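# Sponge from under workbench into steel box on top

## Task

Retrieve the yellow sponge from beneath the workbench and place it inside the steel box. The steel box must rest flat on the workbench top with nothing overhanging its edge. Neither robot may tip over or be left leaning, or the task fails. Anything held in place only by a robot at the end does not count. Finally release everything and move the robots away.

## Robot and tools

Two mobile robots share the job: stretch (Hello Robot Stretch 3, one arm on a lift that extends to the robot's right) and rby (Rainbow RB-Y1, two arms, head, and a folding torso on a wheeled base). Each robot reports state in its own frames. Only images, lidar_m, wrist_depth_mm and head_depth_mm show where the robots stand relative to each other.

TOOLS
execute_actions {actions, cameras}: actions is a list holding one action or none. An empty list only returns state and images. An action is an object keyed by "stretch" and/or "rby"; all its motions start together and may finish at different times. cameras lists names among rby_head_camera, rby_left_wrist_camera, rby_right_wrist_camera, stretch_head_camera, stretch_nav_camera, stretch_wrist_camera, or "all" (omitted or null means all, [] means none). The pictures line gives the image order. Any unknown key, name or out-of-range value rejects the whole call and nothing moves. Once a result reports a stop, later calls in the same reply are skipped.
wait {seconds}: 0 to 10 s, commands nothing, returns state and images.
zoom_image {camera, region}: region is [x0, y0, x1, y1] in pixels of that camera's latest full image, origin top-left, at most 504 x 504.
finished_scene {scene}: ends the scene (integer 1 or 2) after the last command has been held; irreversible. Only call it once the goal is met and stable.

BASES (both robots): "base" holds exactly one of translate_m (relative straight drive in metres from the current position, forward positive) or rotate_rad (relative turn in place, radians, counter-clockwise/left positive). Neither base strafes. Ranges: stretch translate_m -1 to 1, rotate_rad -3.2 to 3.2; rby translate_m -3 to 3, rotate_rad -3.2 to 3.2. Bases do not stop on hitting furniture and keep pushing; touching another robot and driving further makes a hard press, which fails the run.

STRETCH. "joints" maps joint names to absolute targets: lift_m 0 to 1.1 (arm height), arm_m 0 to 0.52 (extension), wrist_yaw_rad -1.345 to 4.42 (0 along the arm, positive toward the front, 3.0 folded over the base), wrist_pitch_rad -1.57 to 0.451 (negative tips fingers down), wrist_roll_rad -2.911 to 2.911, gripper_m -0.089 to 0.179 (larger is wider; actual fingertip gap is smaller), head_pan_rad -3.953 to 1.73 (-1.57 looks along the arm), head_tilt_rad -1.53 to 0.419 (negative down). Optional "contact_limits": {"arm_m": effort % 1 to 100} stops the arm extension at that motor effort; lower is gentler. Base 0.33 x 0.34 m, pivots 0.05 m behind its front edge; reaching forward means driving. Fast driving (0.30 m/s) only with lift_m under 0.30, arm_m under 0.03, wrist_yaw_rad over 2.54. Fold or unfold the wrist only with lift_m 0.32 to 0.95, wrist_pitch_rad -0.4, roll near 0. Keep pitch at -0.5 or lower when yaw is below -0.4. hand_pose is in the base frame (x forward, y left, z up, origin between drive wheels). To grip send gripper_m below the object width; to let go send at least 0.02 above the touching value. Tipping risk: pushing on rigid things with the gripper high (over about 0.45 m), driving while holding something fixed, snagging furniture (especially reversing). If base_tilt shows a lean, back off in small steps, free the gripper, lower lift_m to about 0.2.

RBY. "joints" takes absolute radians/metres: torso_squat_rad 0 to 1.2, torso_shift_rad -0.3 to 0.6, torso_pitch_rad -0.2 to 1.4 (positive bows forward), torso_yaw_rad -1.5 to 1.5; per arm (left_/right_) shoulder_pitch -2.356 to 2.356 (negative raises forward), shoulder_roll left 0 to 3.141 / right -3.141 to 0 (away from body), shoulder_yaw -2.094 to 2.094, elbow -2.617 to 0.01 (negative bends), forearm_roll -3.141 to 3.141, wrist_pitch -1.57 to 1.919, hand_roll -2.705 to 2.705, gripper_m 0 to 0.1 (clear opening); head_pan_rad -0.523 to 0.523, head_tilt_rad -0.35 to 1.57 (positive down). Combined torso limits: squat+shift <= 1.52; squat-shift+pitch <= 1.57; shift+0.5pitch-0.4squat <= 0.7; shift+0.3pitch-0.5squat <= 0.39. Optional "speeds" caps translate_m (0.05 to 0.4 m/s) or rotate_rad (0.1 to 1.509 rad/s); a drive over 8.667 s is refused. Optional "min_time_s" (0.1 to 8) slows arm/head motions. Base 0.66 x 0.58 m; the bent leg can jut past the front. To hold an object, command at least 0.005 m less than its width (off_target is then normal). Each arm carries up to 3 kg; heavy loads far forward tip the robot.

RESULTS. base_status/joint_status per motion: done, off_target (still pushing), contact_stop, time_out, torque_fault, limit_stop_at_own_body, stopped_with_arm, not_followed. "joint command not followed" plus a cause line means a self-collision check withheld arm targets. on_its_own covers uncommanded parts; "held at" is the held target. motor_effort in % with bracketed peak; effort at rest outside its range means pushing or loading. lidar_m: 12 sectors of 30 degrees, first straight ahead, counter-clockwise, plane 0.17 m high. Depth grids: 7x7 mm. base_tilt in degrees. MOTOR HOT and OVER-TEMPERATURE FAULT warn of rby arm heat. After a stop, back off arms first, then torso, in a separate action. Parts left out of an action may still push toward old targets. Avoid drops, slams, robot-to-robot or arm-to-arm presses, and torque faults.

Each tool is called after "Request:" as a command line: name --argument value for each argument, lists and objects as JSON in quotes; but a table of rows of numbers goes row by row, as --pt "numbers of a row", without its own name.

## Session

Request:
execute_actions --actions '[]'

Scene clock: 0.00 s.
stretch.base_odometry: x=+0.000 y=+0.000 heading=+0.000 (m, m, rad; stretch's odometry frame)
stretch.turned_by_wheels: +0.000 (rad since the last result)
stretch.turned_by_imu: +0.000 (rad since the last result)
stretch.base_tilt: forward=+0.6 right=+0.2 (deg)
stretch.lidar_m: 1.79 1.84 1.54 2.56 2.51 2.16 2.69 2.67 3.62 2.55 2.15 2.12
stretch.head_depth_mm: 1980 2211 2224 2223 2194 2192 2123 / 2007 2410 2398 2373 2365 2372 2256 / 2038 2604 2608 2598 2581 2573 2235 / 2059 2810 2867 2865 2841 2797 2221 / 2075 2768 2845 2889 2938 2922 2192 / 2103 2554 2600 2622 2647 2699 2178 / 2125 2357 2369 2407 2395 1751 1769
stretch.base_status: not commanded
stretch.joint_positions: lift_m=+0.401 arm_m=+0.000 wrist_yaw_rad=+2.851 wrist_pitch_rad=-0.365 wrist_roll_rad=+0.008 gripper_m=+0.037 head_pan_rad=-0.016 head_tilt_rad=-0.023
stretch.joint_status: not commanded
stretch.motor_effort: left_wheel=+0 right_wheel=-1 lift_m=+41 arm_m=-1 wrist_yaw_rad=-1 wrist_pitch_rad=+5 wrist_roll_rad=+0 gripper_m=+0 head_pan_rad=+1 head_tilt_rad=+3 (%)
stretch.hand_pose: x=+0.0448 y=+0.0763 z=+0.4258 quat_wxyz=(+0.228, +0.709, +0.026, +0.667) (m; stretch's base frame)
stretch.wrist_depth_mm: - - - - - - - / - - - - - - - / - - - - - - - / - - - - - - - / 805 851 906 878 895 955 933 / 715 725 - 726 759 755 770 / 596 - 618 627 614 633 647
rby.base_odometry: x=+0.000 y=+0.000 heading=+0.000 (m, m, rad; rby's odometry frame)
rby.base_status: not commanded
rby.joint_positions: torso_squat_rad=+0.350 torso_shift_rad=-0.001 torso_pitch_rad=+0.000 torso_yaw_rad=+0.000 left_shoulder_pitch_rad=+0.039 left_shoulder_roll_rad=+0.013 left_shoulder_yaw_rad=-0.026 left_elbow_rad=-0.141 left_forearm_roll_rad=+0.017 left_wrist_pitch_rad=+0.033 left_hand_roll_rad=-0.008 left_gripper_m=+0.099 right_shoulder_pitch_rad=-0.026 right_shoulder_roll_rad=-0.011 right_shoulder_yaw_rad=+0.037 right_elbow_rad=-0.240 right_forearm_roll_rad=-0.011 right_wrist_pitch_rad=-0.025 right_hand_roll_rad=+0.029 right_gripper_m=+0.100 head_pan_rad=+0.001 head_tilt_rad=+0.399
rby.joint_status: not commanded
rby.chest: x=-0.2286 y=-0.0012 z=+1.2475 quat_wxyz=(+1.000, +0.001, +0.000, +0.000) (m; rby's base frame)
rby.left_hand: x=-0.1955 y=+0.2290 z=+0.5632 quat_wxyz=(+0.999, +0.006, -0.036, -0.002) (m; rby's base frame)
rby.right_hand: x=-0.0883 y=-0.2225 z=+0.5758 quat_wxyz=(+0.989, -0.003, -0.144, +0.032) (m; rby's base frame)
pictures: rby_head_camera, rby_left_wrist_camera, rby_right_wrist_camera, stretch_head_camera (sideways: a quarter turn clockwise sets it upright), stretch_nav_camera (sideways: a quarter turn counterclockwise sets it upright), stretch_wrist_camera
Images, in order (width x height): rby_head_camera 896x504, rby_left_wrist_camera 644x364, rby_right_wrist_camera 644x364, stretch_head_camera 896x504, stretch_nav_camera 672x504, stretch_wrist_camera 644x364.

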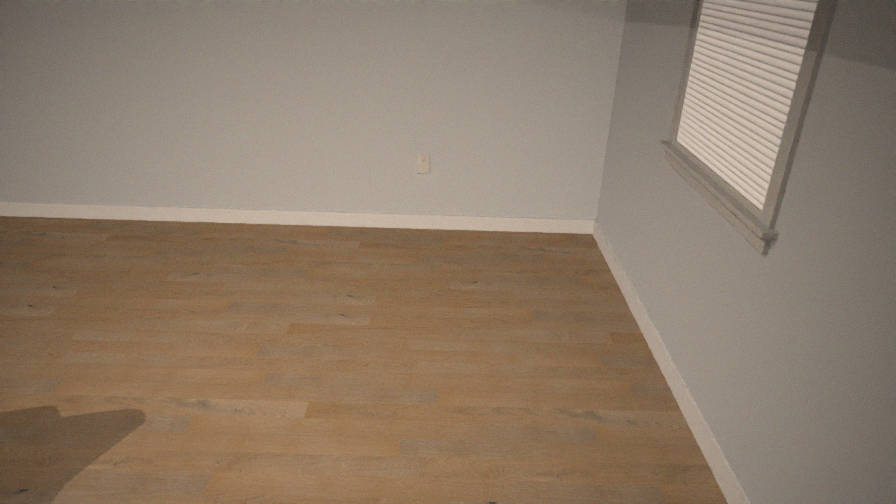

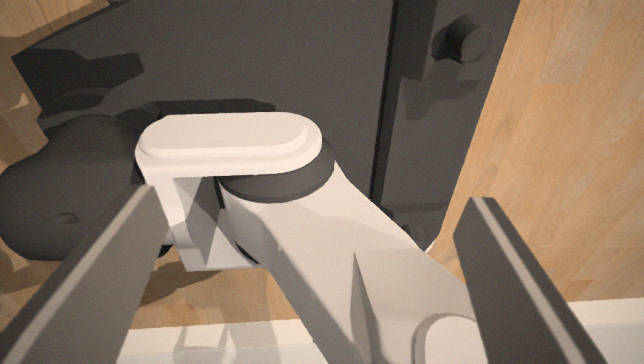

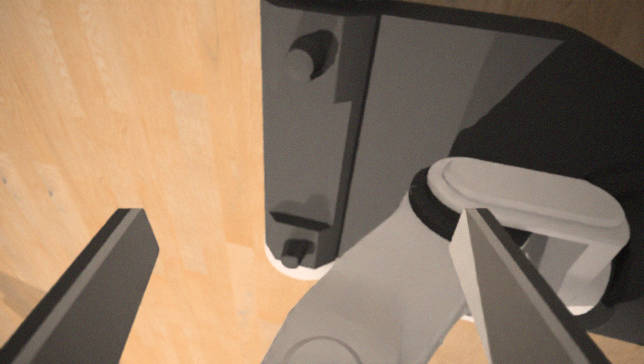

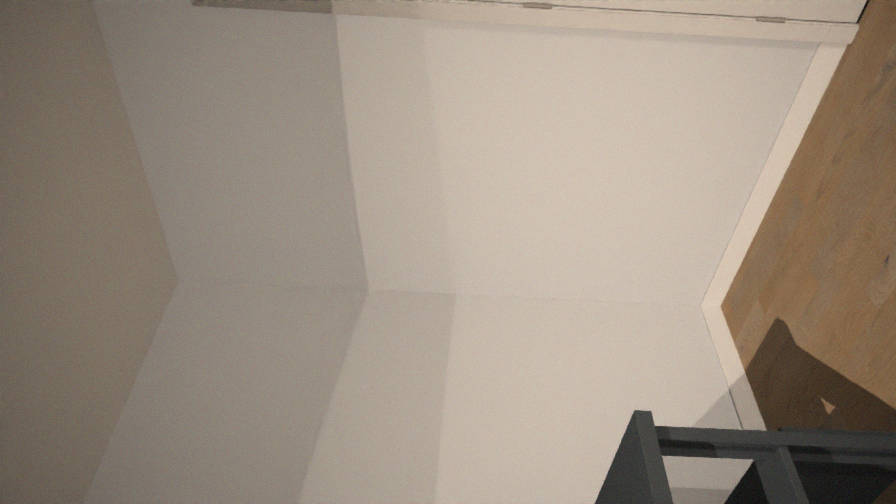

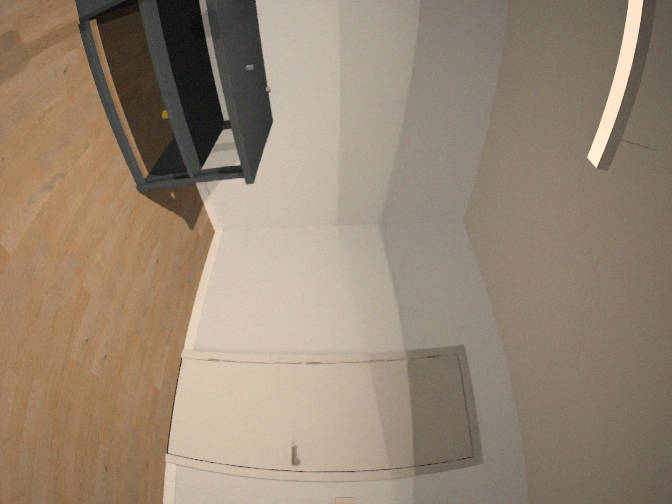

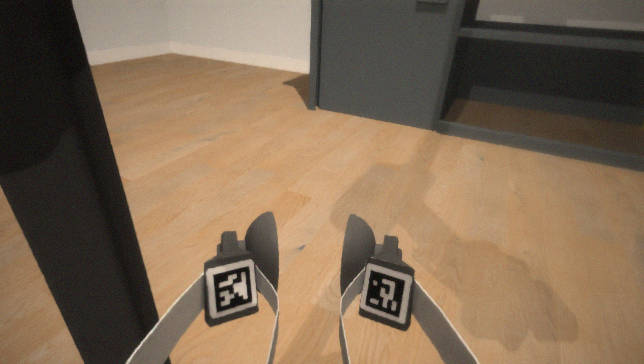

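Request:
execute_actions --actions '[{"stretch":{"joints":{"head_pan_rad":0.9,"head_tilt_rad":-0.4}},"rby":{"base":{"rotate_rad":1.6},"joints":{"head_tilt_rad":0.45}}}]' --cameras '["rby_head_camera","stretch_head_camera","stretch_nav_camera"]'

Scene clock: 4.43 s.
stretch.base_odometry: x=+0.000 y=+0.000 heading=+0.000 (m, m, rad; stretch's odometry frame)
stretch.turned_by_wheels: +0.000 (rad since the last result)
stretch.turned_by_imu: +0.001 (rad since the last result)
stretch.base_tilt: forward=+0.7 right=+0.4 (deg)
stretch.lidar_m: 1.79 1.85 1.54 2.56 2.51 2.16 2.68 2.79 3.63 2.55 2.16 2.12
stretch.head_depth_mm: 1867 2000 2090 1727 1852 1784 1448 / 1887 2011 2112 1935 2061 1790 1445 / 1905 2032 2133 1906 2057 1771 1434 / 1932 2052 2161 1658 1802 1767 1434 / 1945 2080 2177 1663 1759 1762 1410 / 1963 2096 2175 1684 1784 1734 1410 / 1990 2125 2235 1696 1797 1729 1401
stretch.base_status: not commanded
stretch.joint_positions: lift_m=+0.401 arm_m=+0.000 wrist_yaw_rad=+2.851 wrist_pitch_rad=-0.365 wrist_roll_rad=+0.008 gripper_m=+0.037 head_pan_rad=+0.893 head_tilt_rad=-0.395
stretch.joint_status: all done
stretch.motor_effort: left_wheel=+0(0) right_wheel=+0(1) lift_m=+41(42) arm_m=+0(0) wrist_yaw_rad=+0(1) wrist_pitch_rad=+5(5) wrist_roll_rad=+0(0) gripper_m=+1(0) head_pan_rad=+3(34) head_tilt_rad=-4(34) (%)
stretch.hand_pose: x=+0.0448 y=+0.0763 z=+0.4258 quat_wxyz=(+0.228, +0.709, +0.026, +0.667) (m; stretch's base frame)
stretch.wrist_depth_mm: - - - - - - - / - - - - - - - / - - - - - - - / - - - - - - - / 787 863 873 907 916 922 954 / 689 724 - 740 754 771 778 / 613 - 611 622 618 644 656
rby.base_odometry: x=+0.000 y=+0.000 heading=+1.600 (m, m, rad; rby's odometry frame)
rby.base_status: done
rby.joint_positions: torso_squat_rad=+0.350 torso_shift_rad=-0.001 torso_pitch_rad=+0.000 torso_yaw_rad=+0.000 left_shoulder_pitch_rad=+0.039 left_shoulder_roll_rad=+0.013 left_shoulder_yaw_rad=-0.026 left_elbow_rad=-0.141 left_forearm_roll_rad=+0.017 left_wrist_pitch_rad=+0.033 left_hand_roll_rad=-0.008 left_gripper_m=+0.099 right_shoulder_pitch_rad=-0.026 right_shoulder_roll_rad=-0.011 right_shoulder_yaw_rad=+0.037 right_elbow_rad=-0.240 right_forearm_roll_rad=-0.011 right_wrist_pitch_rad=-0.025 right_hand_roll_rad=+0.029 right_gripper_m=+0.100 head_pan_rad=+0.001 head_tilt_rad=+0.450
rby.joint_status: all done
rby.chest: x=-0.2286 y=-0.0012 z=+1.2475 quat_wxyz=(+1.000, +0.001, +0.000, +0.000) (m; rby's base frame)
rby.left_hand: x=-0.1955 y=+0.2290 z=+0.5632 quat_wxyz=(+0.999, +0.006, -0.036, -0.002) (m; rby's base frame)
rby.right_hand: x=-0.0883 y=-0.2225 z=+0.5758 quat_wxyz=(+0.989, -0.003, -0.144, +0.032) (m; rby's base frame)
pictures: rby_head_camera, stretch_head_camera (sideways: a quarter turn clockwise sets it upright), stretch_nav_camera (sideways: a quarter turn counterclockwise sets it upright)
Images, in order (width x height): rby_head_camera 896x504, stretch_head_camera 896x504, stretch_nav_camera 672x504.

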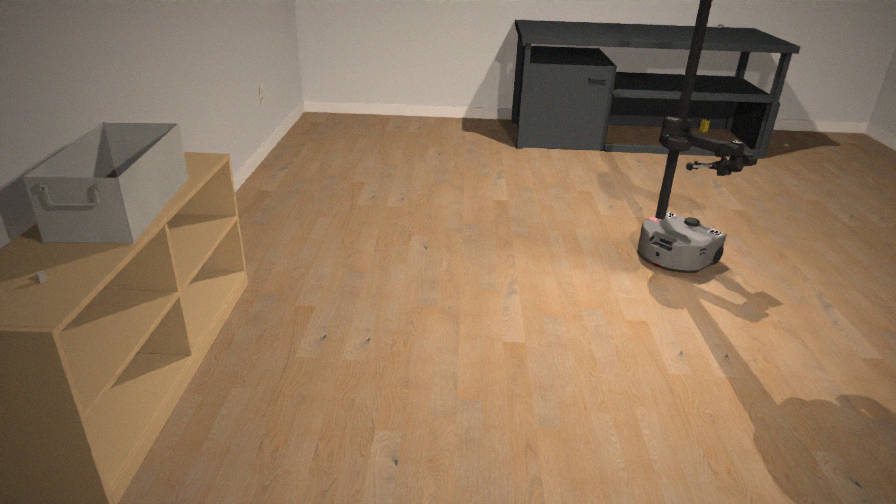

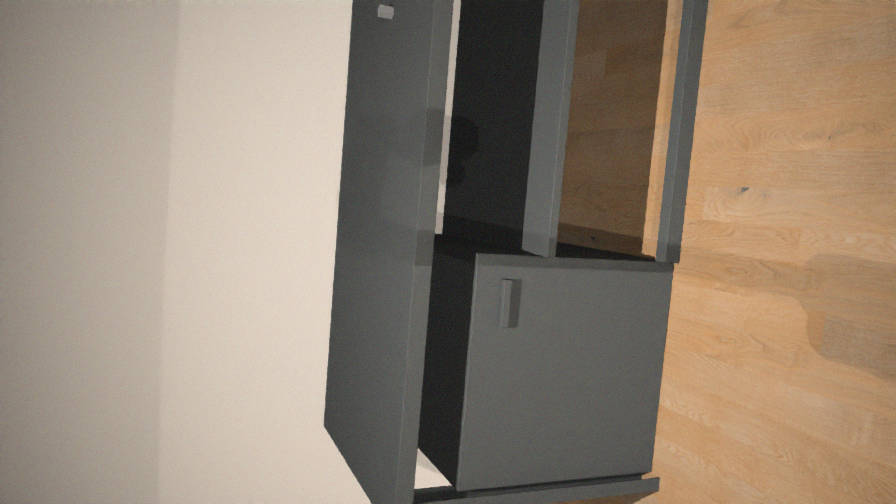

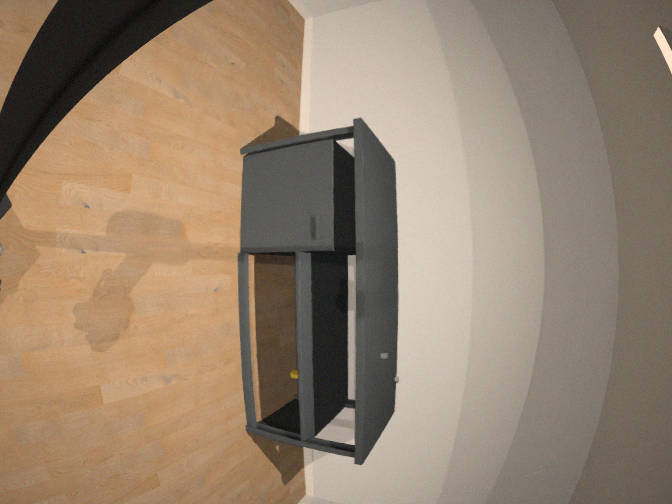

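Request:
execute_actions --actions '[{"stretch":{"base":{"rotate_rad":0.27}},"rby":{"base":{"translate_m":1.85}}}]' --cameras '[]'

Request:
execute_actions --actions '[{"stretch":{"base":{"translate_m":1.0}},"rby":{"base":{"rotate_rad":1.57},"joints":{"left_shoulder_pitch_rad":-0.9,"left_shoulder_roll_rad":1.15,"left_elbow_rad":-1.1,"left_forearm_roll_rad":1.45,"left_wrist_pitch_rad":1.75,"left_gripper_m":0.02,"right_shoulder_pitch_rad":-0.9,"right_shoulder_roll_rad":-1.15,"right_elbow_rad":-1.1,"right_forearm_roll_rad":-1.45,"right_wrist_pitch_rad":1.73,"right_gripper_m":0.02,"left_shoulder_yaw_rad":0,"right_shoulder_yaw_rad":0,"left_hand_roll_rad":0,"right_hand_roll_rad":0,"torso_pitch_rad":0.27,"head_tilt_rad":0.5}}}]' --cameras '[]'

Request:
execute_actions --actions '[{"stretch":{"base":{"rotate_rad":2.15},"joints":{"head_pan_rad":-1.57,"head_tilt_rad":-0.7}},"rby":{"joints":{"torso_squat_rad":1.05,"torso_shift_rad":0.45}}}]' --cameras '["rby_head_camera","stretch_head_camera","stretch_nav_camera"]'

Scene clock: 13.60 s.
stretch.base_odometry: x=+0.000 y=+0.000 heading=+0.270 (m, m, rad; stretch's odometry frame)
stretch.turned_by_wheels: +0.270 (rad since the last result)
stretch.turned_by_imu: +0.267 (rad since the last result)
stretch.base_tilt: forward=+0.5 right=+0.4 (deg)
stretch.lidar_m: 1.79 1.54 1.58 2.62 2.18 1.20 1.25 3.62 3.17 2.25 2.12 2.20
stretch.head_depth_mm: 1858 1957 2068 1724 1847 1741 1445 / 1919 2035 2137 1635 1700 1772 1445 / 1988 2102 2200 1679 1761 1784 1433 / 2052 2199 2285 1734 1838 1755 1427 / 2131 2284 2424 1813 1960 1752 1418 / 2199 2374 2548 2738 2268 1739 1412 / 2300 2480 2670 2846 2250 1729 1405
stretch.base_status: done
stretch.joint_positions: lift_m=+0.401 arm_m=+0.000 wrist_yaw_rad=+2.851 wrist_pitch_rad=-0.365 wrist_roll_rad=+0.008 gripper_m=+0.037 head_pan_rad=+0.893 head_tilt_rad=-0.395
stretch.joint_status: not commanded
stretch.motor_effort: left_wheel=-1(6) right_wheel=+0(3) lift_m=+41(41) arm_m=+0(0) wrist_yaw_rad=-1(0) wrist_pitch_rad=+5(5) wrist_roll_rad=+0(0) gripper_m=+0(0) head_pan_rad=+3(3) head_tilt_rad=-3(4) (%)
stretch.hand_pose: x=+0.0448 y=+0.0763 z=+0.4258 quat_wxyz=(+0.228, +0.709, +0.026, +0.667) (m; stretch's base frame)
stretch.wrist_depth_mm: - - - - - - - / - - - - - - - / - - - - - - - / - - - - - - - / 825 901 887 886 928 924 947 / 708 732 - 734 774 745 763 / 592 - 608 618 616 652 658
rby.base_odometry: x=-0.055 y=+1.849 heading=+1.601 (m, m, rad; rby's odometry frame)
rby.base_status: done
rby.joint_positions: torso_squat_rad=+0.350 torso_shift_rad=-0.001 torso_pitch_rad=+0.000 torso_yaw_rad=+0.000 left_shoulder_pitch_rad=+0.039 left_shoulder_roll_rad=+0.013 left_shoulder_yaw_rad=-0.026 left_elbow_rad=-0.141 left_forearm_roll_rad=+0.017 left_wrist_pitch_rad=+0.033 left_hand_roll_rad=-0.008 left_gripper_m=+0.099 right_shoulder_pitch_rad=-0.026 right_shoulder_roll_rad=-0.011 right_shoulder_yaw_rad=+0.037 right_elbow_rad=-0.240 right_forearm_roll_rad=-0.011 right_wrist_pitch_rad=-0.025 right_hand_roll_rad=+0.029 right_gripper_m=+0.100 head_pan_rad=+0.001 head_tilt_rad=+0.450
rby.joint_status: not commanded
rby.chest: x=-0.2286 y=-0.0012 z=+1.2475 quat_wxyz=(+1.000, +0.001, +0.000, +0.000) (m; rby's base frame)
rby.left_hand: x=-0.1954 y=+0.2290 z=+0.5632 quat_wxyz=(+0.999, +0.006, -0.036, -0.002) (m; rby's base frame)
rby.right_hand: x=-0.0882 y=-0.2225 z=+0.5758 quat_wxyz=(+0.989, -0.003, -0.144, +0.032) (m; rby's base frame)
pictures: none
No camera images: the call's "cameras" was empty. Leave "cameras" out to get every camera's image.

Scene clock: 24.77 s.
stretch.base_odometry: x=+0.964 y=+0.267 heading=+0.270 (m, m, rad; stretch's odometry frame)
stretch.turned_by_wheels: +0.000 (rad since the last result)
stretch.turned_by_imu: +0.004 (rad since the last result)
stretch.base_tilt: forward=+0.6 right=+0.5 (deg)
stretch.lidar_m: 0.79 1.35 0.95 0.95 3.06 2.18 2.00 4.47 2.38 1.68 1.60 1.68
stretch.head_depth_mm: 1149 1211 1288 1330 944 718 977 / 1184 1254 1332 1364 937 762 972 / 1229 1304 1389 1350 927 786 965 / 1269 1353 1449 1330 920 1082 990 / 1322 1409 1512 1318 913 1111 1043 / 1372 1468 1583 1302 903 1170 1341 / 1430 1540 1661 1288 936 1107 1232
stretch.base_status: done
stretch.joint_positions: lift_m=+0.401 arm_m=+0.000 wrist_yaw_rad=+2.851 wrist_pitch_rad=-0.365 wrist_roll_rad=+0.008 gripper_m=+0.037 head_pan_rad=+0.893 head_tilt_rad=-0.395
stretch.joint_status: not commanded
stretch.motor_effort: left_wheel=-1(5) right_wheel=+1(5) lift_m=+41(41) arm_m=-1(0) wrist_yaw_rad=+0(1) wrist_pitch_rad=+6(5) wrist_roll_rad=+0(0) gripper_m=+0(0) head_pan_rad=+3(2) head_tilt_rad=-3(3) (%)
stretch.hand_pose: x=+0.0448 y=+0.0763 z=+0.4258 quat_wxyz=(+0.228, +0.709, +0.026, +0.667) (m; stretch's base frame)
stretch.wrist_depth_mm: - - - 975 - - - / - - - - - 750 613 / - - - - - - - / - - - - - - - / 790 871 923 881 896 959 957 / 695 730 - 738 772 717 784 / 613 - 613 624 611 649 638
rby.base_odometry: x=-0.055 y=+1.849 heading=-3.113 (m, m, rad; rby's odometry frame)
rby.base_status: done
rby.joint_positions: torso_squat_rad=+0.350 torso_shift_rad=-0.001 torso_pitch_rad=+0.270 torso_yaw_rad=+0.000 left_shoulder_pitch_rad=-0.900 left_shoulder_roll_rad=+1.150 left_shoulder_yaw_rad=+0.000 left_elbow_rad=-1.100 left_forearm_roll_rad=+1.450 left_wrist_pitch_rad=+1.750 left_hand_roll_rad=+0.000 left_gripper_m=+0.020 right_shoulder_pitch_rad=-0.900 right_shoulder_roll_rad=-1.150 right_shoulder_yaw_rad=+0.000 right_elbow_rad=-1.100 right_forearm_roll_rad=-1.450 right_wrist_pitch_rad=+1.730 right_hand_roll_rad=+0.000 right_gripper_m=+0.020 head_pan_rad=+0.001 head_tilt_rad=+0.500
rby.joint_status: all done
rby.chest: x=-0.1461 y=-0.0012 z=+1.2363 quat_wxyz=(+0.991, +0.001, +0.135, +0.000) (m; rby's base frame)
rby.left_hand: x=+0.3192 y=+0.4037 z=+1.1167 quat_wxyz=(+0.972, -0.212, -0.102, +0.010) (m; rby's base frame)
rby.right_hand: x=+0.3237 y=-0.4057 z=+1.1158 quat_wxyz=(+0.970, +0.214, -0.111, -0.012) (m; rby's base frame)
pictures: none
No camera images: the call's "cameras" was empty. Leave "cameras" out to get every camera's image.

Scene clock: 29.13 s.
stretch.base_odometry: x=+0.964 y=+0.267 heading=+2.420 (m, m, rad; stretch's odometry frame)
stretch.turned_by_wheels: +2.150 (rad since the last result)
stretch.turned_by_imu: +2.121 (rad since the last result)
stretch.base_tilt: forward=+0.5 right=+0.2 (deg)
stretch.lidar_m: 3.02 2.10 1.94 4.47 2.32 1.67 1.60 1.69 0.80 1.35 0.95 0.98
stretch.head_depth_mm: 1183 1298 1044 830 1115 1327 1209 / 1188 1305 1036 823 1111 1392 1201 / 1192 1299 1029 819 1103 1384 1197 / 1201 1296 1013 813 1099 1378 1193 / 1213 1309 1012 834 1093 1379 1190 / 1210 1315 998 831 1119 1367 1184 / 1220 1322 994 825 1111 1361 1182
stretch.base_status: done
stretch.joint_positions: lift_m=+0.401 arm_m=+0.000 wrist_yaw_rad=+2.851 wrist_pitch_rad=-0.365 wrist_roll_rad=+0.008 gripper_m=+0.037 head_pan_rad=-1.563 head_tilt_rad=-0.691
stretch.joint_status: all done
stretch.motor_effort: left_wheel=-1(5) right_wheel=+1(5) lift_m=+41(41) arm_m=-1(0) wrist_yaw_rad=+0(1) wrist_pitch_rad=+5(5) wrist_roll_rad=+0(0) gripper_m=+1(0) head_pan_rad=-2(33) head_tilt_rad=-5(34) (%)
stretch.hand_pose: x=+0.0448 y=+0.0763 z=+0.4258 quat_wxyz=(+0.228, +0.709, +0.026, +0.667) (m; stretch's base frame)
stretch.wrist_depth_mm: - - - - - - - / - - - - - - - / - - - - - - - / - - - - - - - / 825 887 912 885 915 861 962 / 713 745 - 728 770 780 776 / 597 - 611 637 611 630 673
rby.base_odometry: x=-0.055 y=+1.849 heading=-3.113 (m, m, rad; rby's odometry frame)
rby.base_status: not commanded
rby.joint_positions: torso_squat_rad=+1.050 torso_shift_rad=+0.450 torso_pitch_rad=+0.270 torso_yaw_rad=+0.000 left_shoulder_pitch_rad=-0.900 left_shoulder_roll_rad=+1.150 left_shoulder_yaw_rad=+0.000 left_elbow_rad=-1.100 left_forearm_roll_rad=+1.450 left_wrist_pitch_rad=+1.750 left_hand_roll_rad=+0.000 left_gripper_m=+0.020 right_shoulder_pitch_rad=-0.900 right_shoulder_roll_rad=-1.150 right_shoulder_yaw_rad=+0.000 right_elbow_rad=-1.100 right_forearm_roll_rad=-1.450 right_wrist_pitch_rad=+1.730 right_hand_roll_rad=+0.000 right_gripper_m=+0.020 head_pan_rad=+0.001 head_tilt_rad=+0.500
rby.joint_status: all done
rby.chest: x=+0.0060 y=-0.0008 z=+0.8923 quat_wxyz=(+0.991, +0.001, +0.135, +0.000) (m; rby's base frame)
rby.left_hand: x=+0.4713 y=+0.4041 z=+0.7726 quat_wxyz=(+0.972, -0.212, -0.102, +0.010) (m; rby's base frame)
rby.right_hand: x=+0.4758 y=-0.4054 z=+0.7717 quat_wxyz=(+0.970, +0.214, -0.111, -0.012) (m; rby's base frame)
pictures: rby_head_camera, stretch_head_camera (sideways: a quarter turn clockwise sets it upright), stretch_nav_camera (sideways: a quarter turn counterclockwise sets it upright)
Images, in order (width x height): rby_head_camera 896x504, stretch_head_camera 896x504, stretch_nav_camera 672x504.

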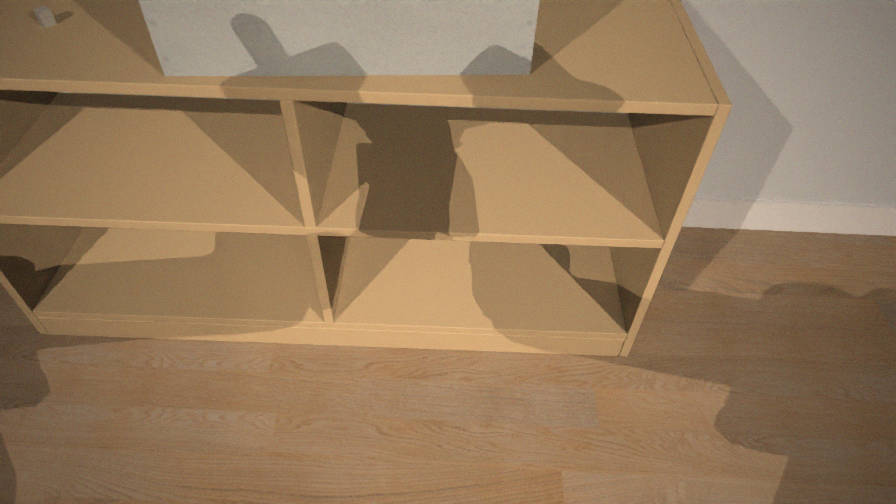

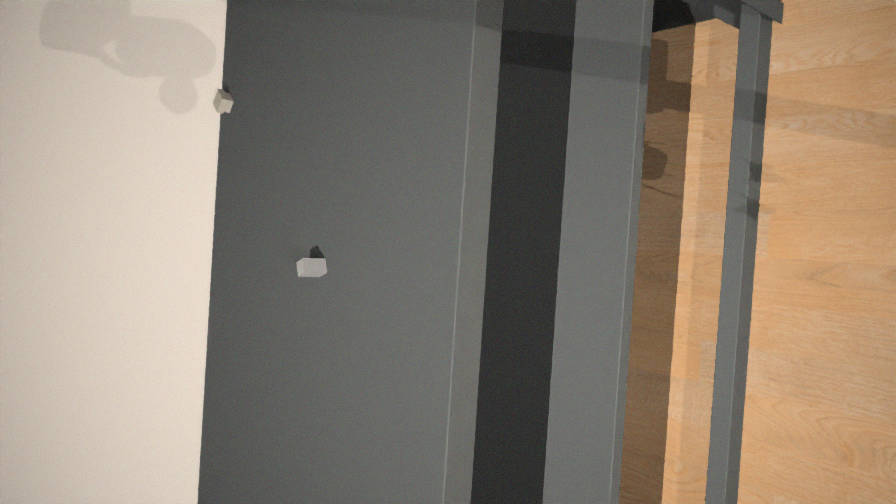

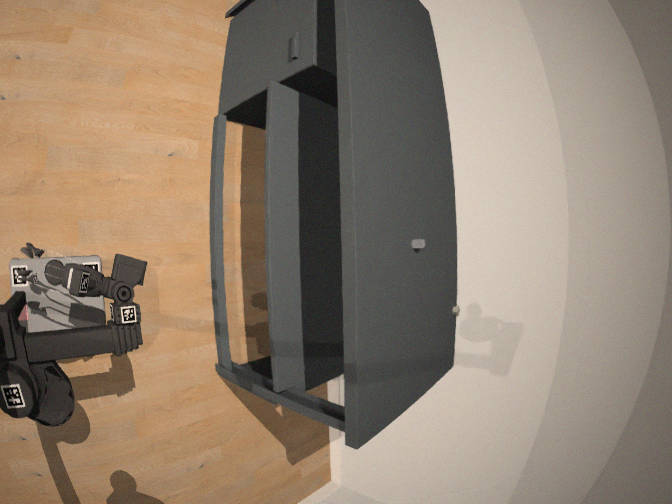

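Request:
execute_actions --actions '[{"stretch":{"joints":{"wrist_yaw_rad":0,"wrist_pitch_rad":-0.4,"gripper_m":0.15}},"rby":{"base":{"rotate_rad":-0.4}}}]' --cameras '[]'

Request:
execute_actions --actions '[{"stretch":{"joints":{"lift_m":0.1,"wrist_pitch_rad":-0.1}},"rby":{"base":{"translate_m":-0.4}}}]' --cameras '[]'

Request:
execute_actions --actions '[{"rby":{"base":{"rotate_rad":0.4},"joints":{"head_tilt_rad":0.3}}}]' --cameras '["rby_head_camera","stretch_wrist_camera"]'

Scene clock: 32.37 s.
stretch.base_odometry: x=+0.964 y=+0.267 heading=+2.420 (m, m, rad; stretch's odometry frame)
stretch.turned_by_wheels: +0.000 (rad since the last result)
stretch.turned_by_imu: +0.000 (rad since the last result)
stretch.base_tilt: forward=+0.5 right=+0.3 (deg)
stretch.lidar_m: 3.03 2.12 2.09 4.48 2.32 1.67 1.60 1.69 0.80 1.35 0.95 0.99
stretch.head_depth_mm: 1179 1298 1047 828 1116 1331 1208 / 1188 1306 1036 825 1109 1399 1204 / 1191 1300 1025 817 1104 1389 1201 / 1194 1299 1017 810 1096 1381 1194 / 1208 1302 1014 835 1093 1372 1192 / 1214 1309 1001 829 1112 1370 1184 / 1220 1322 996 825 1108 1366 1181
stretch.base_status: not commanded
stretch.joint_positions: lift_m=+0.401 arm_m=+0.000 wrist_yaw_rad=+0.003 wrist_pitch_rad=-0.412 wrist_roll_rad=+0.008 gripper_m=+0.150 head_pan_rad=-1.563 head_tilt_rad=-0.691
stretch.joint_status: all done
stretch.motor_effort: left_wheel=-1(1) right_wheel=+1(1) lift_m=+41(41) arm_m=+0(0) wrist_yaw_rad=-4(5) wrist_pitch_rad=+4(3) wrist_roll_rad=+0(0) gripper_m=+0(97) head_pan_rad=-3(3) head_tilt_rad=-6(6) (%)
stretch.hand_pose: x=-0.0209 y=-0.3699 z=+0.4150 quat_wxyz=(+0.690, +0.145, -0.694, -0.145) (m; stretch's base frame)
stretch.wrist_depth_mm: 613 645 724 782 873 - - / 427 449 430 449 435 449 479 / 900 - - - - 852 538 / 917 979 - - - 876 571 / 789 824 849 839 869 791 612 / 616 642 631 660 673 - 696 / 569 579 592 587 613 594 652
rby.base_odometry: x=-0.055 y=+1.849 heading=+2.771 (m, m, rad; rby's odometry frame)
rby.base_status: done
rby.joint_positions: torso_squat_rad=+1.050 torso_shift_rad=+0.450 torso_pitch_rad=+0.270 torso_yaw_rad=+0.000 left_shoulder_pitch_rad=-0.900 left_shoulder_roll_rad=+1.150 left_shoulder_yaw_rad=+0.000 left_elbow_rad=-1.100 left_forearm_roll_rad=+1.450 left_wrist_pitch_rad=+1.750 left_hand_roll_rad=+0.000 left_gripper_m=+0.020 right_shoulder_pitch_rad=-0.900 right_shoulder_roll_rad=-1.150 right_shoulder_yaw_rad=+0.000 right_elbow_rad=-1.100 right_forearm_roll_rad=-1.450 right_wrist_pitch_rad=+1.730 right_hand_roll_rad=+0.000 right_gripper_m=+0.020 head_pan_rad=+0.001 head_tilt_rad=+0.500
rby.joint_status: not commanded
rby.chest: x=+0.0060 y=-0.0008 z=+0.8923 quat_wxyz=(+0.991, +0.001, +0.135, +0.000) (m; rby's base frame)
rby.left_hand: x=+0.4713 y=+0.4041 z=+0.7726 quat_wxyz=(+0.972, -0.212, -0.102, +0.010) (m; rby's base frame)
rby.right_hand: x=+0.4758 y=-0.4054 z=+0.7717 quat_wxyz=(+0.970, +0.214, -0.111, -0.012) (m; rby's base frame)
pictures: none
No camera images: the call's "cameras" was empty. Leave "cameras" out to get every camera's image.

Scene clock: 35.93 s.
stretch.base_odometry: x=+0.964 y=+0.267 heading=+2.420 (m, m, rad; stretch's odometry frame)
stretch.turned_by_wheels: +0.000 (rad since the last result)
stretch.turned_by_imu: +0.001 (rad since the last result)
stretch.base_tilt: forward=+0.7 right=+0.2 (deg)
stretch.lidar_m: 3.03 2.95 1.99 4.47 2.32 1.67 1.60 1.69 0.80 1.35 0.95 0.98
stretch.head_depth_mm: 1182 1300 1046 830 1114 1320 1206 / 1186 1312 1035 825 1108 1397 1201 / 1194 1308 1028 819 1104 1384 1200 / 1195 1300 1016 815 1098 1384 1194 / 1206 1310 1010 837 1091 1373 1192 / 1213 1310 998 826 1116 1369 1183 / 1218 1319 997 824 1109 1369 1181
stretch.base_status: not commanded
stretch.joint_positions: lift_m=+0.100 arm_m=+0.000 wrist_yaw_rad=+0.003 wrist_pitch_rad=-0.123 wrist_roll_rad=+0.008 gripper_m=+0.150 head_pan_rad=-1.563 head_tilt_rad=-0.691
stretch.joint_status: all done
stretch.motor_effort: left_wheel=-1(1) right_wheel=+1(1) lift_m=+32(33) arm_m=+0(0) wrist_yaw_rad=-3(1) wrist_pitch_rad=+8(11) wrist_roll_rad=+0(0) gripper_m=+0(0) head_pan_rad=-3(3) head_tilt_rad=-6(6) (%)
stretch.hand_pose: x=-0.0208 y=-0.3961 z=+0.1838 quat_wxyz=(+0.703, +0.044, -0.708, -0.043) (m; stretch's base frame)
stretch.wrist_depth_mm: 832 909 863 781 740 723 566 / 862 - - - - 896 577 / 898 - - - - 880 573 / 857 981 993 - - 857 579 / 486 639 647 656 682 705 523 / 473 459 476 482 480 - 485 / 355 370 376 383 393 376 409
rby.base_odometry: x=+0.318 y=+1.704 heading=+2.771 (m, m, rad; rby's odometry frame)
rby.base_status: done
rby.joint_positions: torso_squat_rad=+1.050 torso_shift_rad=+0.450 torso_pitch_rad=+0.270 torso_yaw_rad=+0.000 left_shoulder_pitch_rad=-0.900 left_shoulder_roll_rad=+1.150 left_shoulder_yaw_rad=+0.000 left_elbow_rad=-1.100 left_forearm_roll_rad=+1.450 left_wrist_pitch_rad=+1.750 left_hand_roll_rad=+0.000 left_gripper_m=+0.020 right_shoulder_pitch_rad=-0.900 right_shoulder_roll_rad=-1.150 right_shoulder_yaw_rad=+0.000 right_elbow_rad=-1.100 right_forearm_roll_rad=-1.450 right_wrist_pitch_rad=+1.730 right_hand_roll_rad=+0.000 right_gripper_m=+0.020 head_pan_rad=+0.001 head_tilt_rad=+0.500
rby.joint_status: not commanded
rby.chest: x=+0.0060 y=-0.0008 z=+0.8923 quat_wxyz=(+0.991, +0.001, +0.135, +0.000) (m; rby's base frame)
rby.left_hand: x=+0.4712 y=+0.4041 z=+0.7726 quat_wxyz=(+0.972, -0.212, -0.102, +0.010) (m; rby's base frame)
rby.right_hand: x=+0.4758 y=-0.4054 z=+0.7717 quat_wxyz=(+0.970, +0.214, -0.111, -0.012) (m; rby's base frame)
pictures: none
No camera images: the call's "cameras" was empty. Leave "cameras" out to get every camera's image.

Scene clock: 38.03 s.
stretch.base_odometry: x=+0.964 y=+0.267 heading=+2.420 (m, m, rad; stretch's odometry frame)
stretch.turned_by_wheels: +0.000 (rad since the last result)
stretch.turned_by_imu: +0.000 (rad since the last result)
stretch.base_tilt: forward=+0.6 right=+0.2 (deg)
stretch.lidar_m: 3.04 2.95 1.88 4.47 2.32 1.67 1.60 1.69 0.79 1.35 0.96 0.98
stretch.head_depth_mm: 1183 1295 1045 830 1117 1328 1209 / 1191 1305 1037 825 1105 1399 1210 / 1197 1301 1022 819 1105 1386 1198 / 1202 1299 1018 815 1095 1379 1191 / 1208 1303 1011 835 1089 1377 1190 / 1219 1313 1000 830 1114 1368 1179 / 1218 1316 992 825 1110 1362 1181
stretch.base_status: not commanded
stretch.joint_positions: lift_m=+0.100 arm_m=+0.000 wrist_yaw_rad=+0.003 wrist_pitch_rad=-0.123 wrist_roll_rad=+0.008 gripper_m=+0.150 head_pan_rad=-1.563 head_tilt_rad=-0.691
stretch.joint_status: not commanded
stretch.motor_effort: left_wheel=-1(1) right_wheel=+1(1) lift_m=+32(32) arm_m=-1(1) wrist_yaw_rad=-3(2) wrist_pitch_rad=+8(8) wrist_roll_rad=+0(0) gripper_m=+1(0) head_pan_rad=-3(3) head_tilt_rad=-5(6) (%)
stretch.hand_pose: x=-0.0208 y=-0.3961 z=+0.1838 quat_wxyz=(+0.703, +0.044, -0.708, -0.043) (m; stretch's base frame)
stretch.wrist_depth_mm: 838 928 869 835 768 718 575 / 865 - - - - 872 587 / 911 - - - - 872 581 / 830 975 - - - 864 583 / 490 654 657 655 679 709 536 / 477 461 473 486 484 - 486 / 356 375 381 380 391 383 407
rby.base_odometry: x=+0.318 y=+1.704 heading=-3.113 (m, m, rad; rby's odometry frame)
rby.base_status: done
rby.joint_positions: torso_squat_rad=+1.050 torso_shift_rad=+0.450 torso_pitch_rad=+0.270 torso_yaw_rad=+0.000 left_shoulder_pitch_rad=-0.900 left_shoulder_roll_rad=+1.150 left_shoulder_yaw_rad=+0.000 left_elbow_rad=-1.100 left_forearm_roll_rad=+1.450 left_wrist_pitch_rad=+1.750 left_hand_roll_rad=+0.000 left_gripper_m=+0.020 right_shoulder_pitch_rad=-0.900 right_shoulder_roll_rad=-1.150 right_shoulder_yaw_rad=+0.000 right_elbow_rad=-1.100 right_forearm_roll_rad=-1.450 right_wrist_pitch_rad=+1.730 right_hand_roll_rad=+0.000 right_gripper_m=+0.020 head_pan_rad=+0.001 head_tilt_rad=+0.300
rby.joint_status: all done
rby.chest: x=+0.0060 y=-0.0008 z=+0.8923 quat_wxyz=(+0.991, +0.001, +0.135, +0.000) (m; rby's base frame)
rby.left_hand: x=+0.4712 y=+0.4041 z=+0.7726 quat_wxyz=(+0.972, -0.212, -0.102, +0.010) (m; rby's base frame)
rby.right_hand: x=+0.4758 y=-0.4053 z=+0.7717 quat_wxyz=(+0.970, +0.214, -0.111, -0.012) (m; rby's base frame)
pictures: rby_head_camera, stretch_wrist_camera
Images, in order (width x height): rby_head_camera 896x504, stretch_wrist_camera 644x364.

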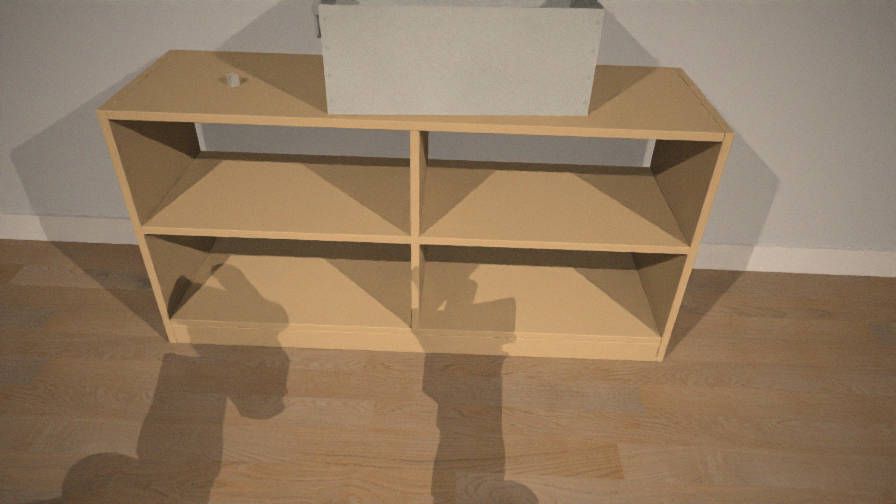

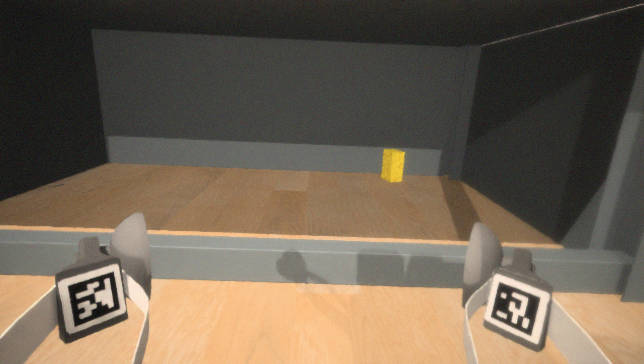

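Request:
execute_actions --actions '[{"stretch":{"base":{"rotate_rad":0.98}},"rby":{"base":{"translate_m":0.85},"joints":{"head_tilt_rad":0.5}}}]' --cameras '[]'

Request:
execute_actions --actions '[{"stretch":{"base":{"translate_m":-0.37}}}]' --cameras '[]'

Request:
execute_actions --actions '[{"stretch":{"base":{"rotate_rad":-0.98}}}]' --cameras '["rby_head_camera","stretch_wrist_camera","rby_left_wrist_camera","rby_right_wrist_camera"]'

Scene clock: 42.27 s.
stretch.base_odometry: x=+0.964 y=+0.267 heading=-2.883 (m, m, rad; stretch's odometry frame)
stretch.turned_by_wheels: +0.980 (rad since the last result)
stretch.turned_by_imu: +0.967 (rad since the last result)
stretch.base_tilt: forward=+0.7 right=+0.2 (deg)
stretch.lidar_m: 2.38 4.46 2.53 1.71 1.60 1.66 0.80 1.35 1.01 0.96 3.04 2.55
stretch.head_depth_mm: 1590 1498 1043 1175 1145 1398 1187 / 1771 1476 1036 1171 1350 1370 1203 / 2010 1458 1172 1300 1461 1385 1199 / 2297 1442 1442 1574 1627 1381 1196 / 2696 3032 2366 1869 1628 1375 1189 / 2758 3042 2548 1988 1618 1366 1188 / 2625 2916 2528 1961 1615 1366 1182
stretch.base_status: done
stretch.joint_positions: lift_m=+0.100 arm_m=+0.000 wrist_yaw_rad=+0.002 wrist_pitch_rad=-0.123 wrist_roll_rad=+0.008 gripper_m=+0.150 head_pan_rad=-1.563 head_tilt_rad=-0.691
stretch.joint_status: not commanded
stretch.motor_effort: left_wheel=-1(5) right_wheel=+1(4) lift_m=+32(31) arm_m=-1(1) wrist_yaw_rad=-2(2) wrist_pitch_rad=+8(8) wrist_roll_rad=+0(0) gripper_m=+0(0) head_pan_rad=-2(2) head_tilt_rad=-6(6) (%)
stretch.hand_pose: x=-0.0210 y=-0.3961 z=+0.1838 quat_wxyz=(+0.703, +0.044, -0.708, -0.043) (m; stretch's base frame)
stretch.wrist_depth_mm: - - - 862 660 708 682 / - - - 921 730 878 995 / - - - 924 752 930 - / 908 950 - 901 760 910 983 / 618 640 639 656 630 717 727 / 478 461 479 484 503 - 460 / 350 371 375 382 394 382 410
rby.base_odometry: x=-0.531 y=+1.679 heading=-3.113 (m, m, rad; rby's odometry frame)
rby.base_status: done
rby.joint_positions: torso_squat_rad=+1.050 torso_shift_rad=+0.450 torso_pitch_rad=+0.270 torso_yaw_rad=+0.000 left_shoulder_pitch_rad=-0.900 left_shoulder_roll_rad=+1.150 left_shoulder_yaw_rad=+0.000 left_elbow_rad=-1.100 left_forearm_roll_rad=+1.450 left_wrist_pitch_rad=+1.750 left_hand_roll_rad=+0.000 left_gripper_m=+0.020 right_shoulder_pitch_rad=-0.900 right_shoulder_roll_rad=-1.150 right_shoulder_yaw_rad=+0.000 right_elbow_rad=-1.100 right_forearm_roll_rad=-1.450 right_wrist_pitch_rad=+1.730 right_hand_roll_rad=+0.000 right_gripper_m=+0.020 head_pan_rad=+0.001 head_tilt_rad=+0.500
rby.joint_status: all done
rby.chest: x=+0.0061 y=-0.0008 z=+0.8923 quat_wxyz=(+0.991, +0.001, +0.135, +0.000) (m; rby's base frame)
rby.left_hand: x=+0.4713 y=+0.4040 z=+0.7724 quat_wxyz=(+0.972, -0.212, -0.101, +0.010) (m; rby's base frame)
rby.right_hand: x=+0.4758 y=-0.4053 z=+0.7716 quat_wxyz=(+0.970, +0.214, -0.111, -0.012) (m; rby's base frame)
pictures: none
No camera images: the call's "cameras" was empty. Leave "cameras" out to get every camera's image.

Scene clock: 47.00 s.
stretch.base_odometry: x=+1.322 y=+0.361 heading=-2.884 (m, m, rad; stretch's odometry frame)
stretch.turned_by_wheels: +0.000 (rad since the last result)
stretch.turned_by_imu: +0.000 (rad since the last result)
stretch.base_tilt: forward=+0.7 right=+0.2 (deg)
stretch.lidar_m: 2.75 4.77 2.21 1.49 1.42 1.45 0.43 0.81 1.07 0.95 1.17 2.99
stretch.head_depth_mm: 1246 1313 1046 802 651 562 810 / 1392 1412 1038 796 647 894 839 / 1566 1459 1025 792 700 951 1175 / 1802 1443 1017 813 1102 1325 1193 / 2121 1419 1010 1180 1433 1376 1188 / 2589 1407 1146 1516 1598 1369 1188 / 2793 2906 1655 1904 1607 1366 1181
stretch.base_status: done
stretch.joint_positions: lift_m=+0.100 arm_m=+0.000 wrist_yaw_rad=+0.002 wrist_pitch_rad=-0.123 wrist_roll_rad=+0.008 gripper_m=+0.150 head_pan_rad=-1.563 head_tilt_rad=-0.691
stretch.joint_status: not commanded
stretch.motor_effort: left_wheel=-1(6) right_wheel=+1(3) lift_m=+31(32) arm_m=-1(0) wrist_yaw_rad=-3(2) wrist_pitch_rad=+8(8) wrist_roll_rad=+0(0) gripper_m=+0(0) head_pan_rad=-3(3) head_tilt_rad=-5(6) (%)
stretch.hand_pose: x=-0.0210 y=-0.3961 z=+0.1838 quat_wxyz=(+0.703, +0.044, -0.708, -0.043) (m; stretch's base frame)
stretch.wrist_depth_mm: - - 674 741 767 728 678 / - - 710 800 - 895 718 / - - 740 828 - 905 719 / 962 942 761 845 - 912 744 / 600 655 585 662 693 748 719 / 485 460 472 430 496 - 520 / 354 371 378 379 329 384 408
rby.base_odometry: x=-0.531 y=+1.679 heading=-3.113 (m, m, rad; rby's odometry frame)
rby.base_status: not commanded
rby.joint_positions: torso_squat_rad=+1.050 torso_shift_rad=+0.450 torso_pitch_rad=+0.270 torso_yaw_rad=+0.000 left_shoulder_pitch_rad=-0.900 left_shoulder_roll_rad=+1.150 left_shoulder_yaw_rad=+0.000 left_elbow_rad=-1.100 left_forearm_roll_rad=+1.450 left_wrist_pitch_rad=+1.750 left_hand_roll_rad=+0.000 left_gripper_m=+0.020 right_shoulder_pitch_rad=-0.900 right_shoulder_roll_rad=-1.150 right_shoulder_yaw_rad=+0.000 right_elbow_rad=-1.100 right_forearm_roll_rad=-1.450 right_wrist_pitch_rad=+1.730 right_hand_roll_rad=+0.000 right_gripper_m=+0.020 head_pan_rad=+0.001 head_tilt_rad=+0.500
rby.joint_status: not commanded
rby.chest: x=+0.0061 y=-0.0008 z=+0.8923 quat_wxyz=(+0.991, +0.001, +0.135, +0.000) (m; rby's base frame)
rby.left_hand: x=+0.4713 y=+0.4040 z=+0.7724 quat_wxyz=(+0.972, -0.212, -0.101, +0.010) (m; rby's base frame)
rby.right_hand: x=+0.4758 y=-0.4053 z=+0.7716 quat_wxyz=(+0.970, +0.214, -0.111, -0.012) (m; rby's base frame)
pictures: none
No camera images: the call's "cameras" was empty. Leave "cameras" out to get every camera's image.

Scene clock: 49.50 s.
stretch.base_odometry: x=+1.322 y=+0.361 heading=+2.420 (m, m, rad; stretch's odometry frame)
stretch.turned_by_wheels: -0.980 (rad since the last result)
stretch.turned_by_imu: -0.966 (rad since the last result)
stretch.base_tilt: forward=+0.6 right=+0.3 (deg)
stretch.lidar_m: 1.50 2.79 2.75 4.76 2.02 1.45 1.40 1.47 0.43 1.03 1.09 0.95
stretch.head_depth_mm: 919 1029 1100 801 652 561 800 / 925 1033 1037 798 648 563 841 / 933 1041 1026 790 645 568 836 / 935 1049 1019 787 641 566 833 / 941 1054 1009 784 638 565 847 / 946 1060 1003 778 635 574 843 / 950 1068 992 766 632 572 840
stretch.base_status: done
stretch.joint_positions: lift_m=+0.100 arm_m=+0.000 wrist_yaw_rad=+0.002 wrist_pitch_rad=-0.122 wrist_roll_rad=+0.008 gripper_m=+0.150 head_pan_rad=-1.563 head_tilt_rad=-0.692
stretch.joint_status: not commanded
stretch.motor_effort: left_wheel=+1(5) right_wheel=-2(6) lift_m=+32(32) arm_m=+0(0) wrist_yaw_rad=-2(2) wrist_pitch_rad=+8(8) wrist_roll_rad=+1(0) gripper_m=+0(1) head_pan_rad=-2(3) head_tilt_rad=-5(5) (%)
stretch.hand_pose: x=-0.0210 y=-0.3961 z=+0.1838 quat_wxyz=(+0.703, +0.044, -0.708, -0.043) (m; stretch's base frame)
stretch.wrist_depth_mm: 742 735 752 756 721 476 319 / 784 764 765 789 761 471 316 / 816 805 805 834 793 462 315 / 822 823 833 845 810 463 315 / 614 645 641 675 656 425 310 / 475 465 472 490 504 - 309 / 359 364 384 380 397 380 295
rby.base_odometry: x=-0.531 y=+1.679 heading=-3.113 (m, m, rad; rby's odometry frame)
rby.base_status: not commanded
rby.joint_positions: torso_squat_rad=+1.050 torso_shift_rad=+0.450 torso_pitch_rad=+0.270 torso_yaw_rad=+0.000 left_shoulder_pitch_rad=-0.900 left_shoulder_roll_rad=+1.150 left_shoulder_yaw_rad=+0.000 left_elbow_rad=-1.100 left_forearm_roll_rad=+1.450 left_wrist_pitch_rad=+1.750 left_hand_roll_rad=+0.000 left_gripper_m=+0.020 right_shoulder_pitch_rad=-0.900 right_shoulder_roll_rad=-1.150 right_shoulder_yaw_rad=+0.000 right_elbow_rad=-1.100 right_forearm_roll_rad=-1.450 right_wrist_pitch_rad=+1.730 right_hand_roll_rad=+0.000 right_gripper_m=+0.020 head_pan_rad=+0.001 head_tilt_rad=+0.500
rby.joint_status: not commanded
rby.chest: x=+0.0061 y=-0.0008 z=+0.8923 quat_wxyz=(+0.991, +0.001, +0.135, +0.000) (m; rby's base frame)
rby.left_hand: x=+0.4713 y=+0.4040 z=+0.7724 quat_wxyz=(+0.972, -0.212, -0.101, +0.010) (m; rby's base frame)
rby.right_hand: x=+0.4758 y=-0.4053 z=+0.7716 quat_wxyz=(+0.970, +0.214, -0.111, -0.012) (m; rby's base frame)
pictures: rby_head_camera, rby_left_wrist_camera, rby_right_wrist_camera, stretch_wrist_camera
Images, in order (width x height): rby_head_camera 896x504, rby_left_wrist_camera 644x364, rby_right_wrist_camera 644x364, stretch_wrist_camera 644x364.

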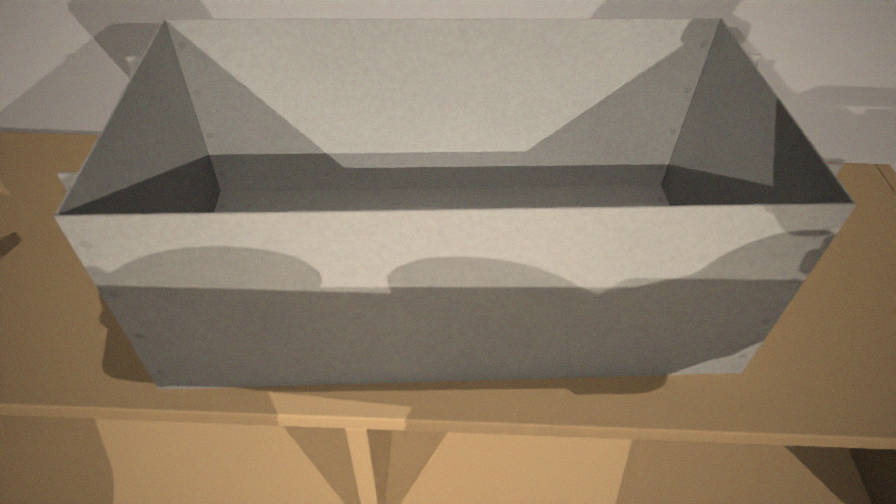

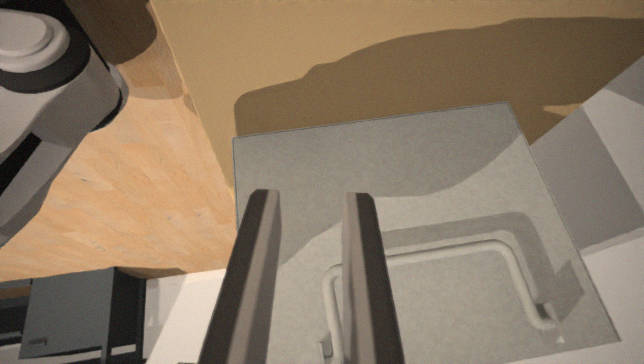

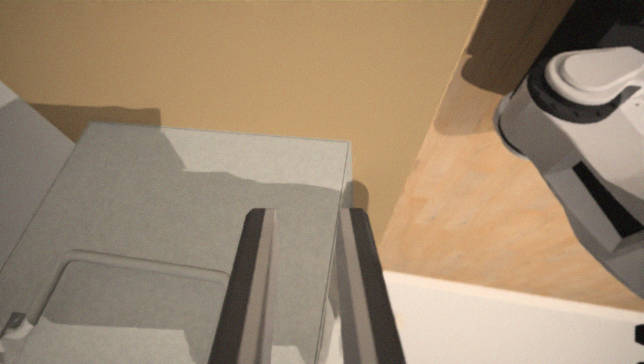

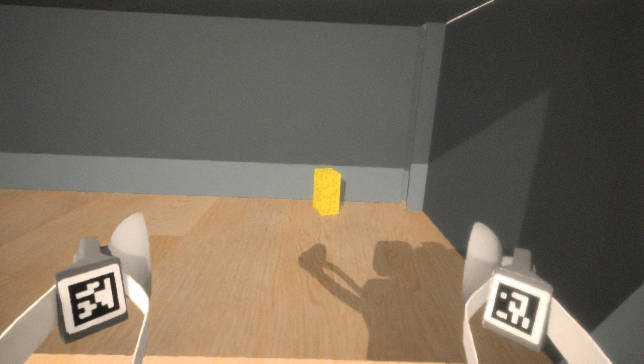

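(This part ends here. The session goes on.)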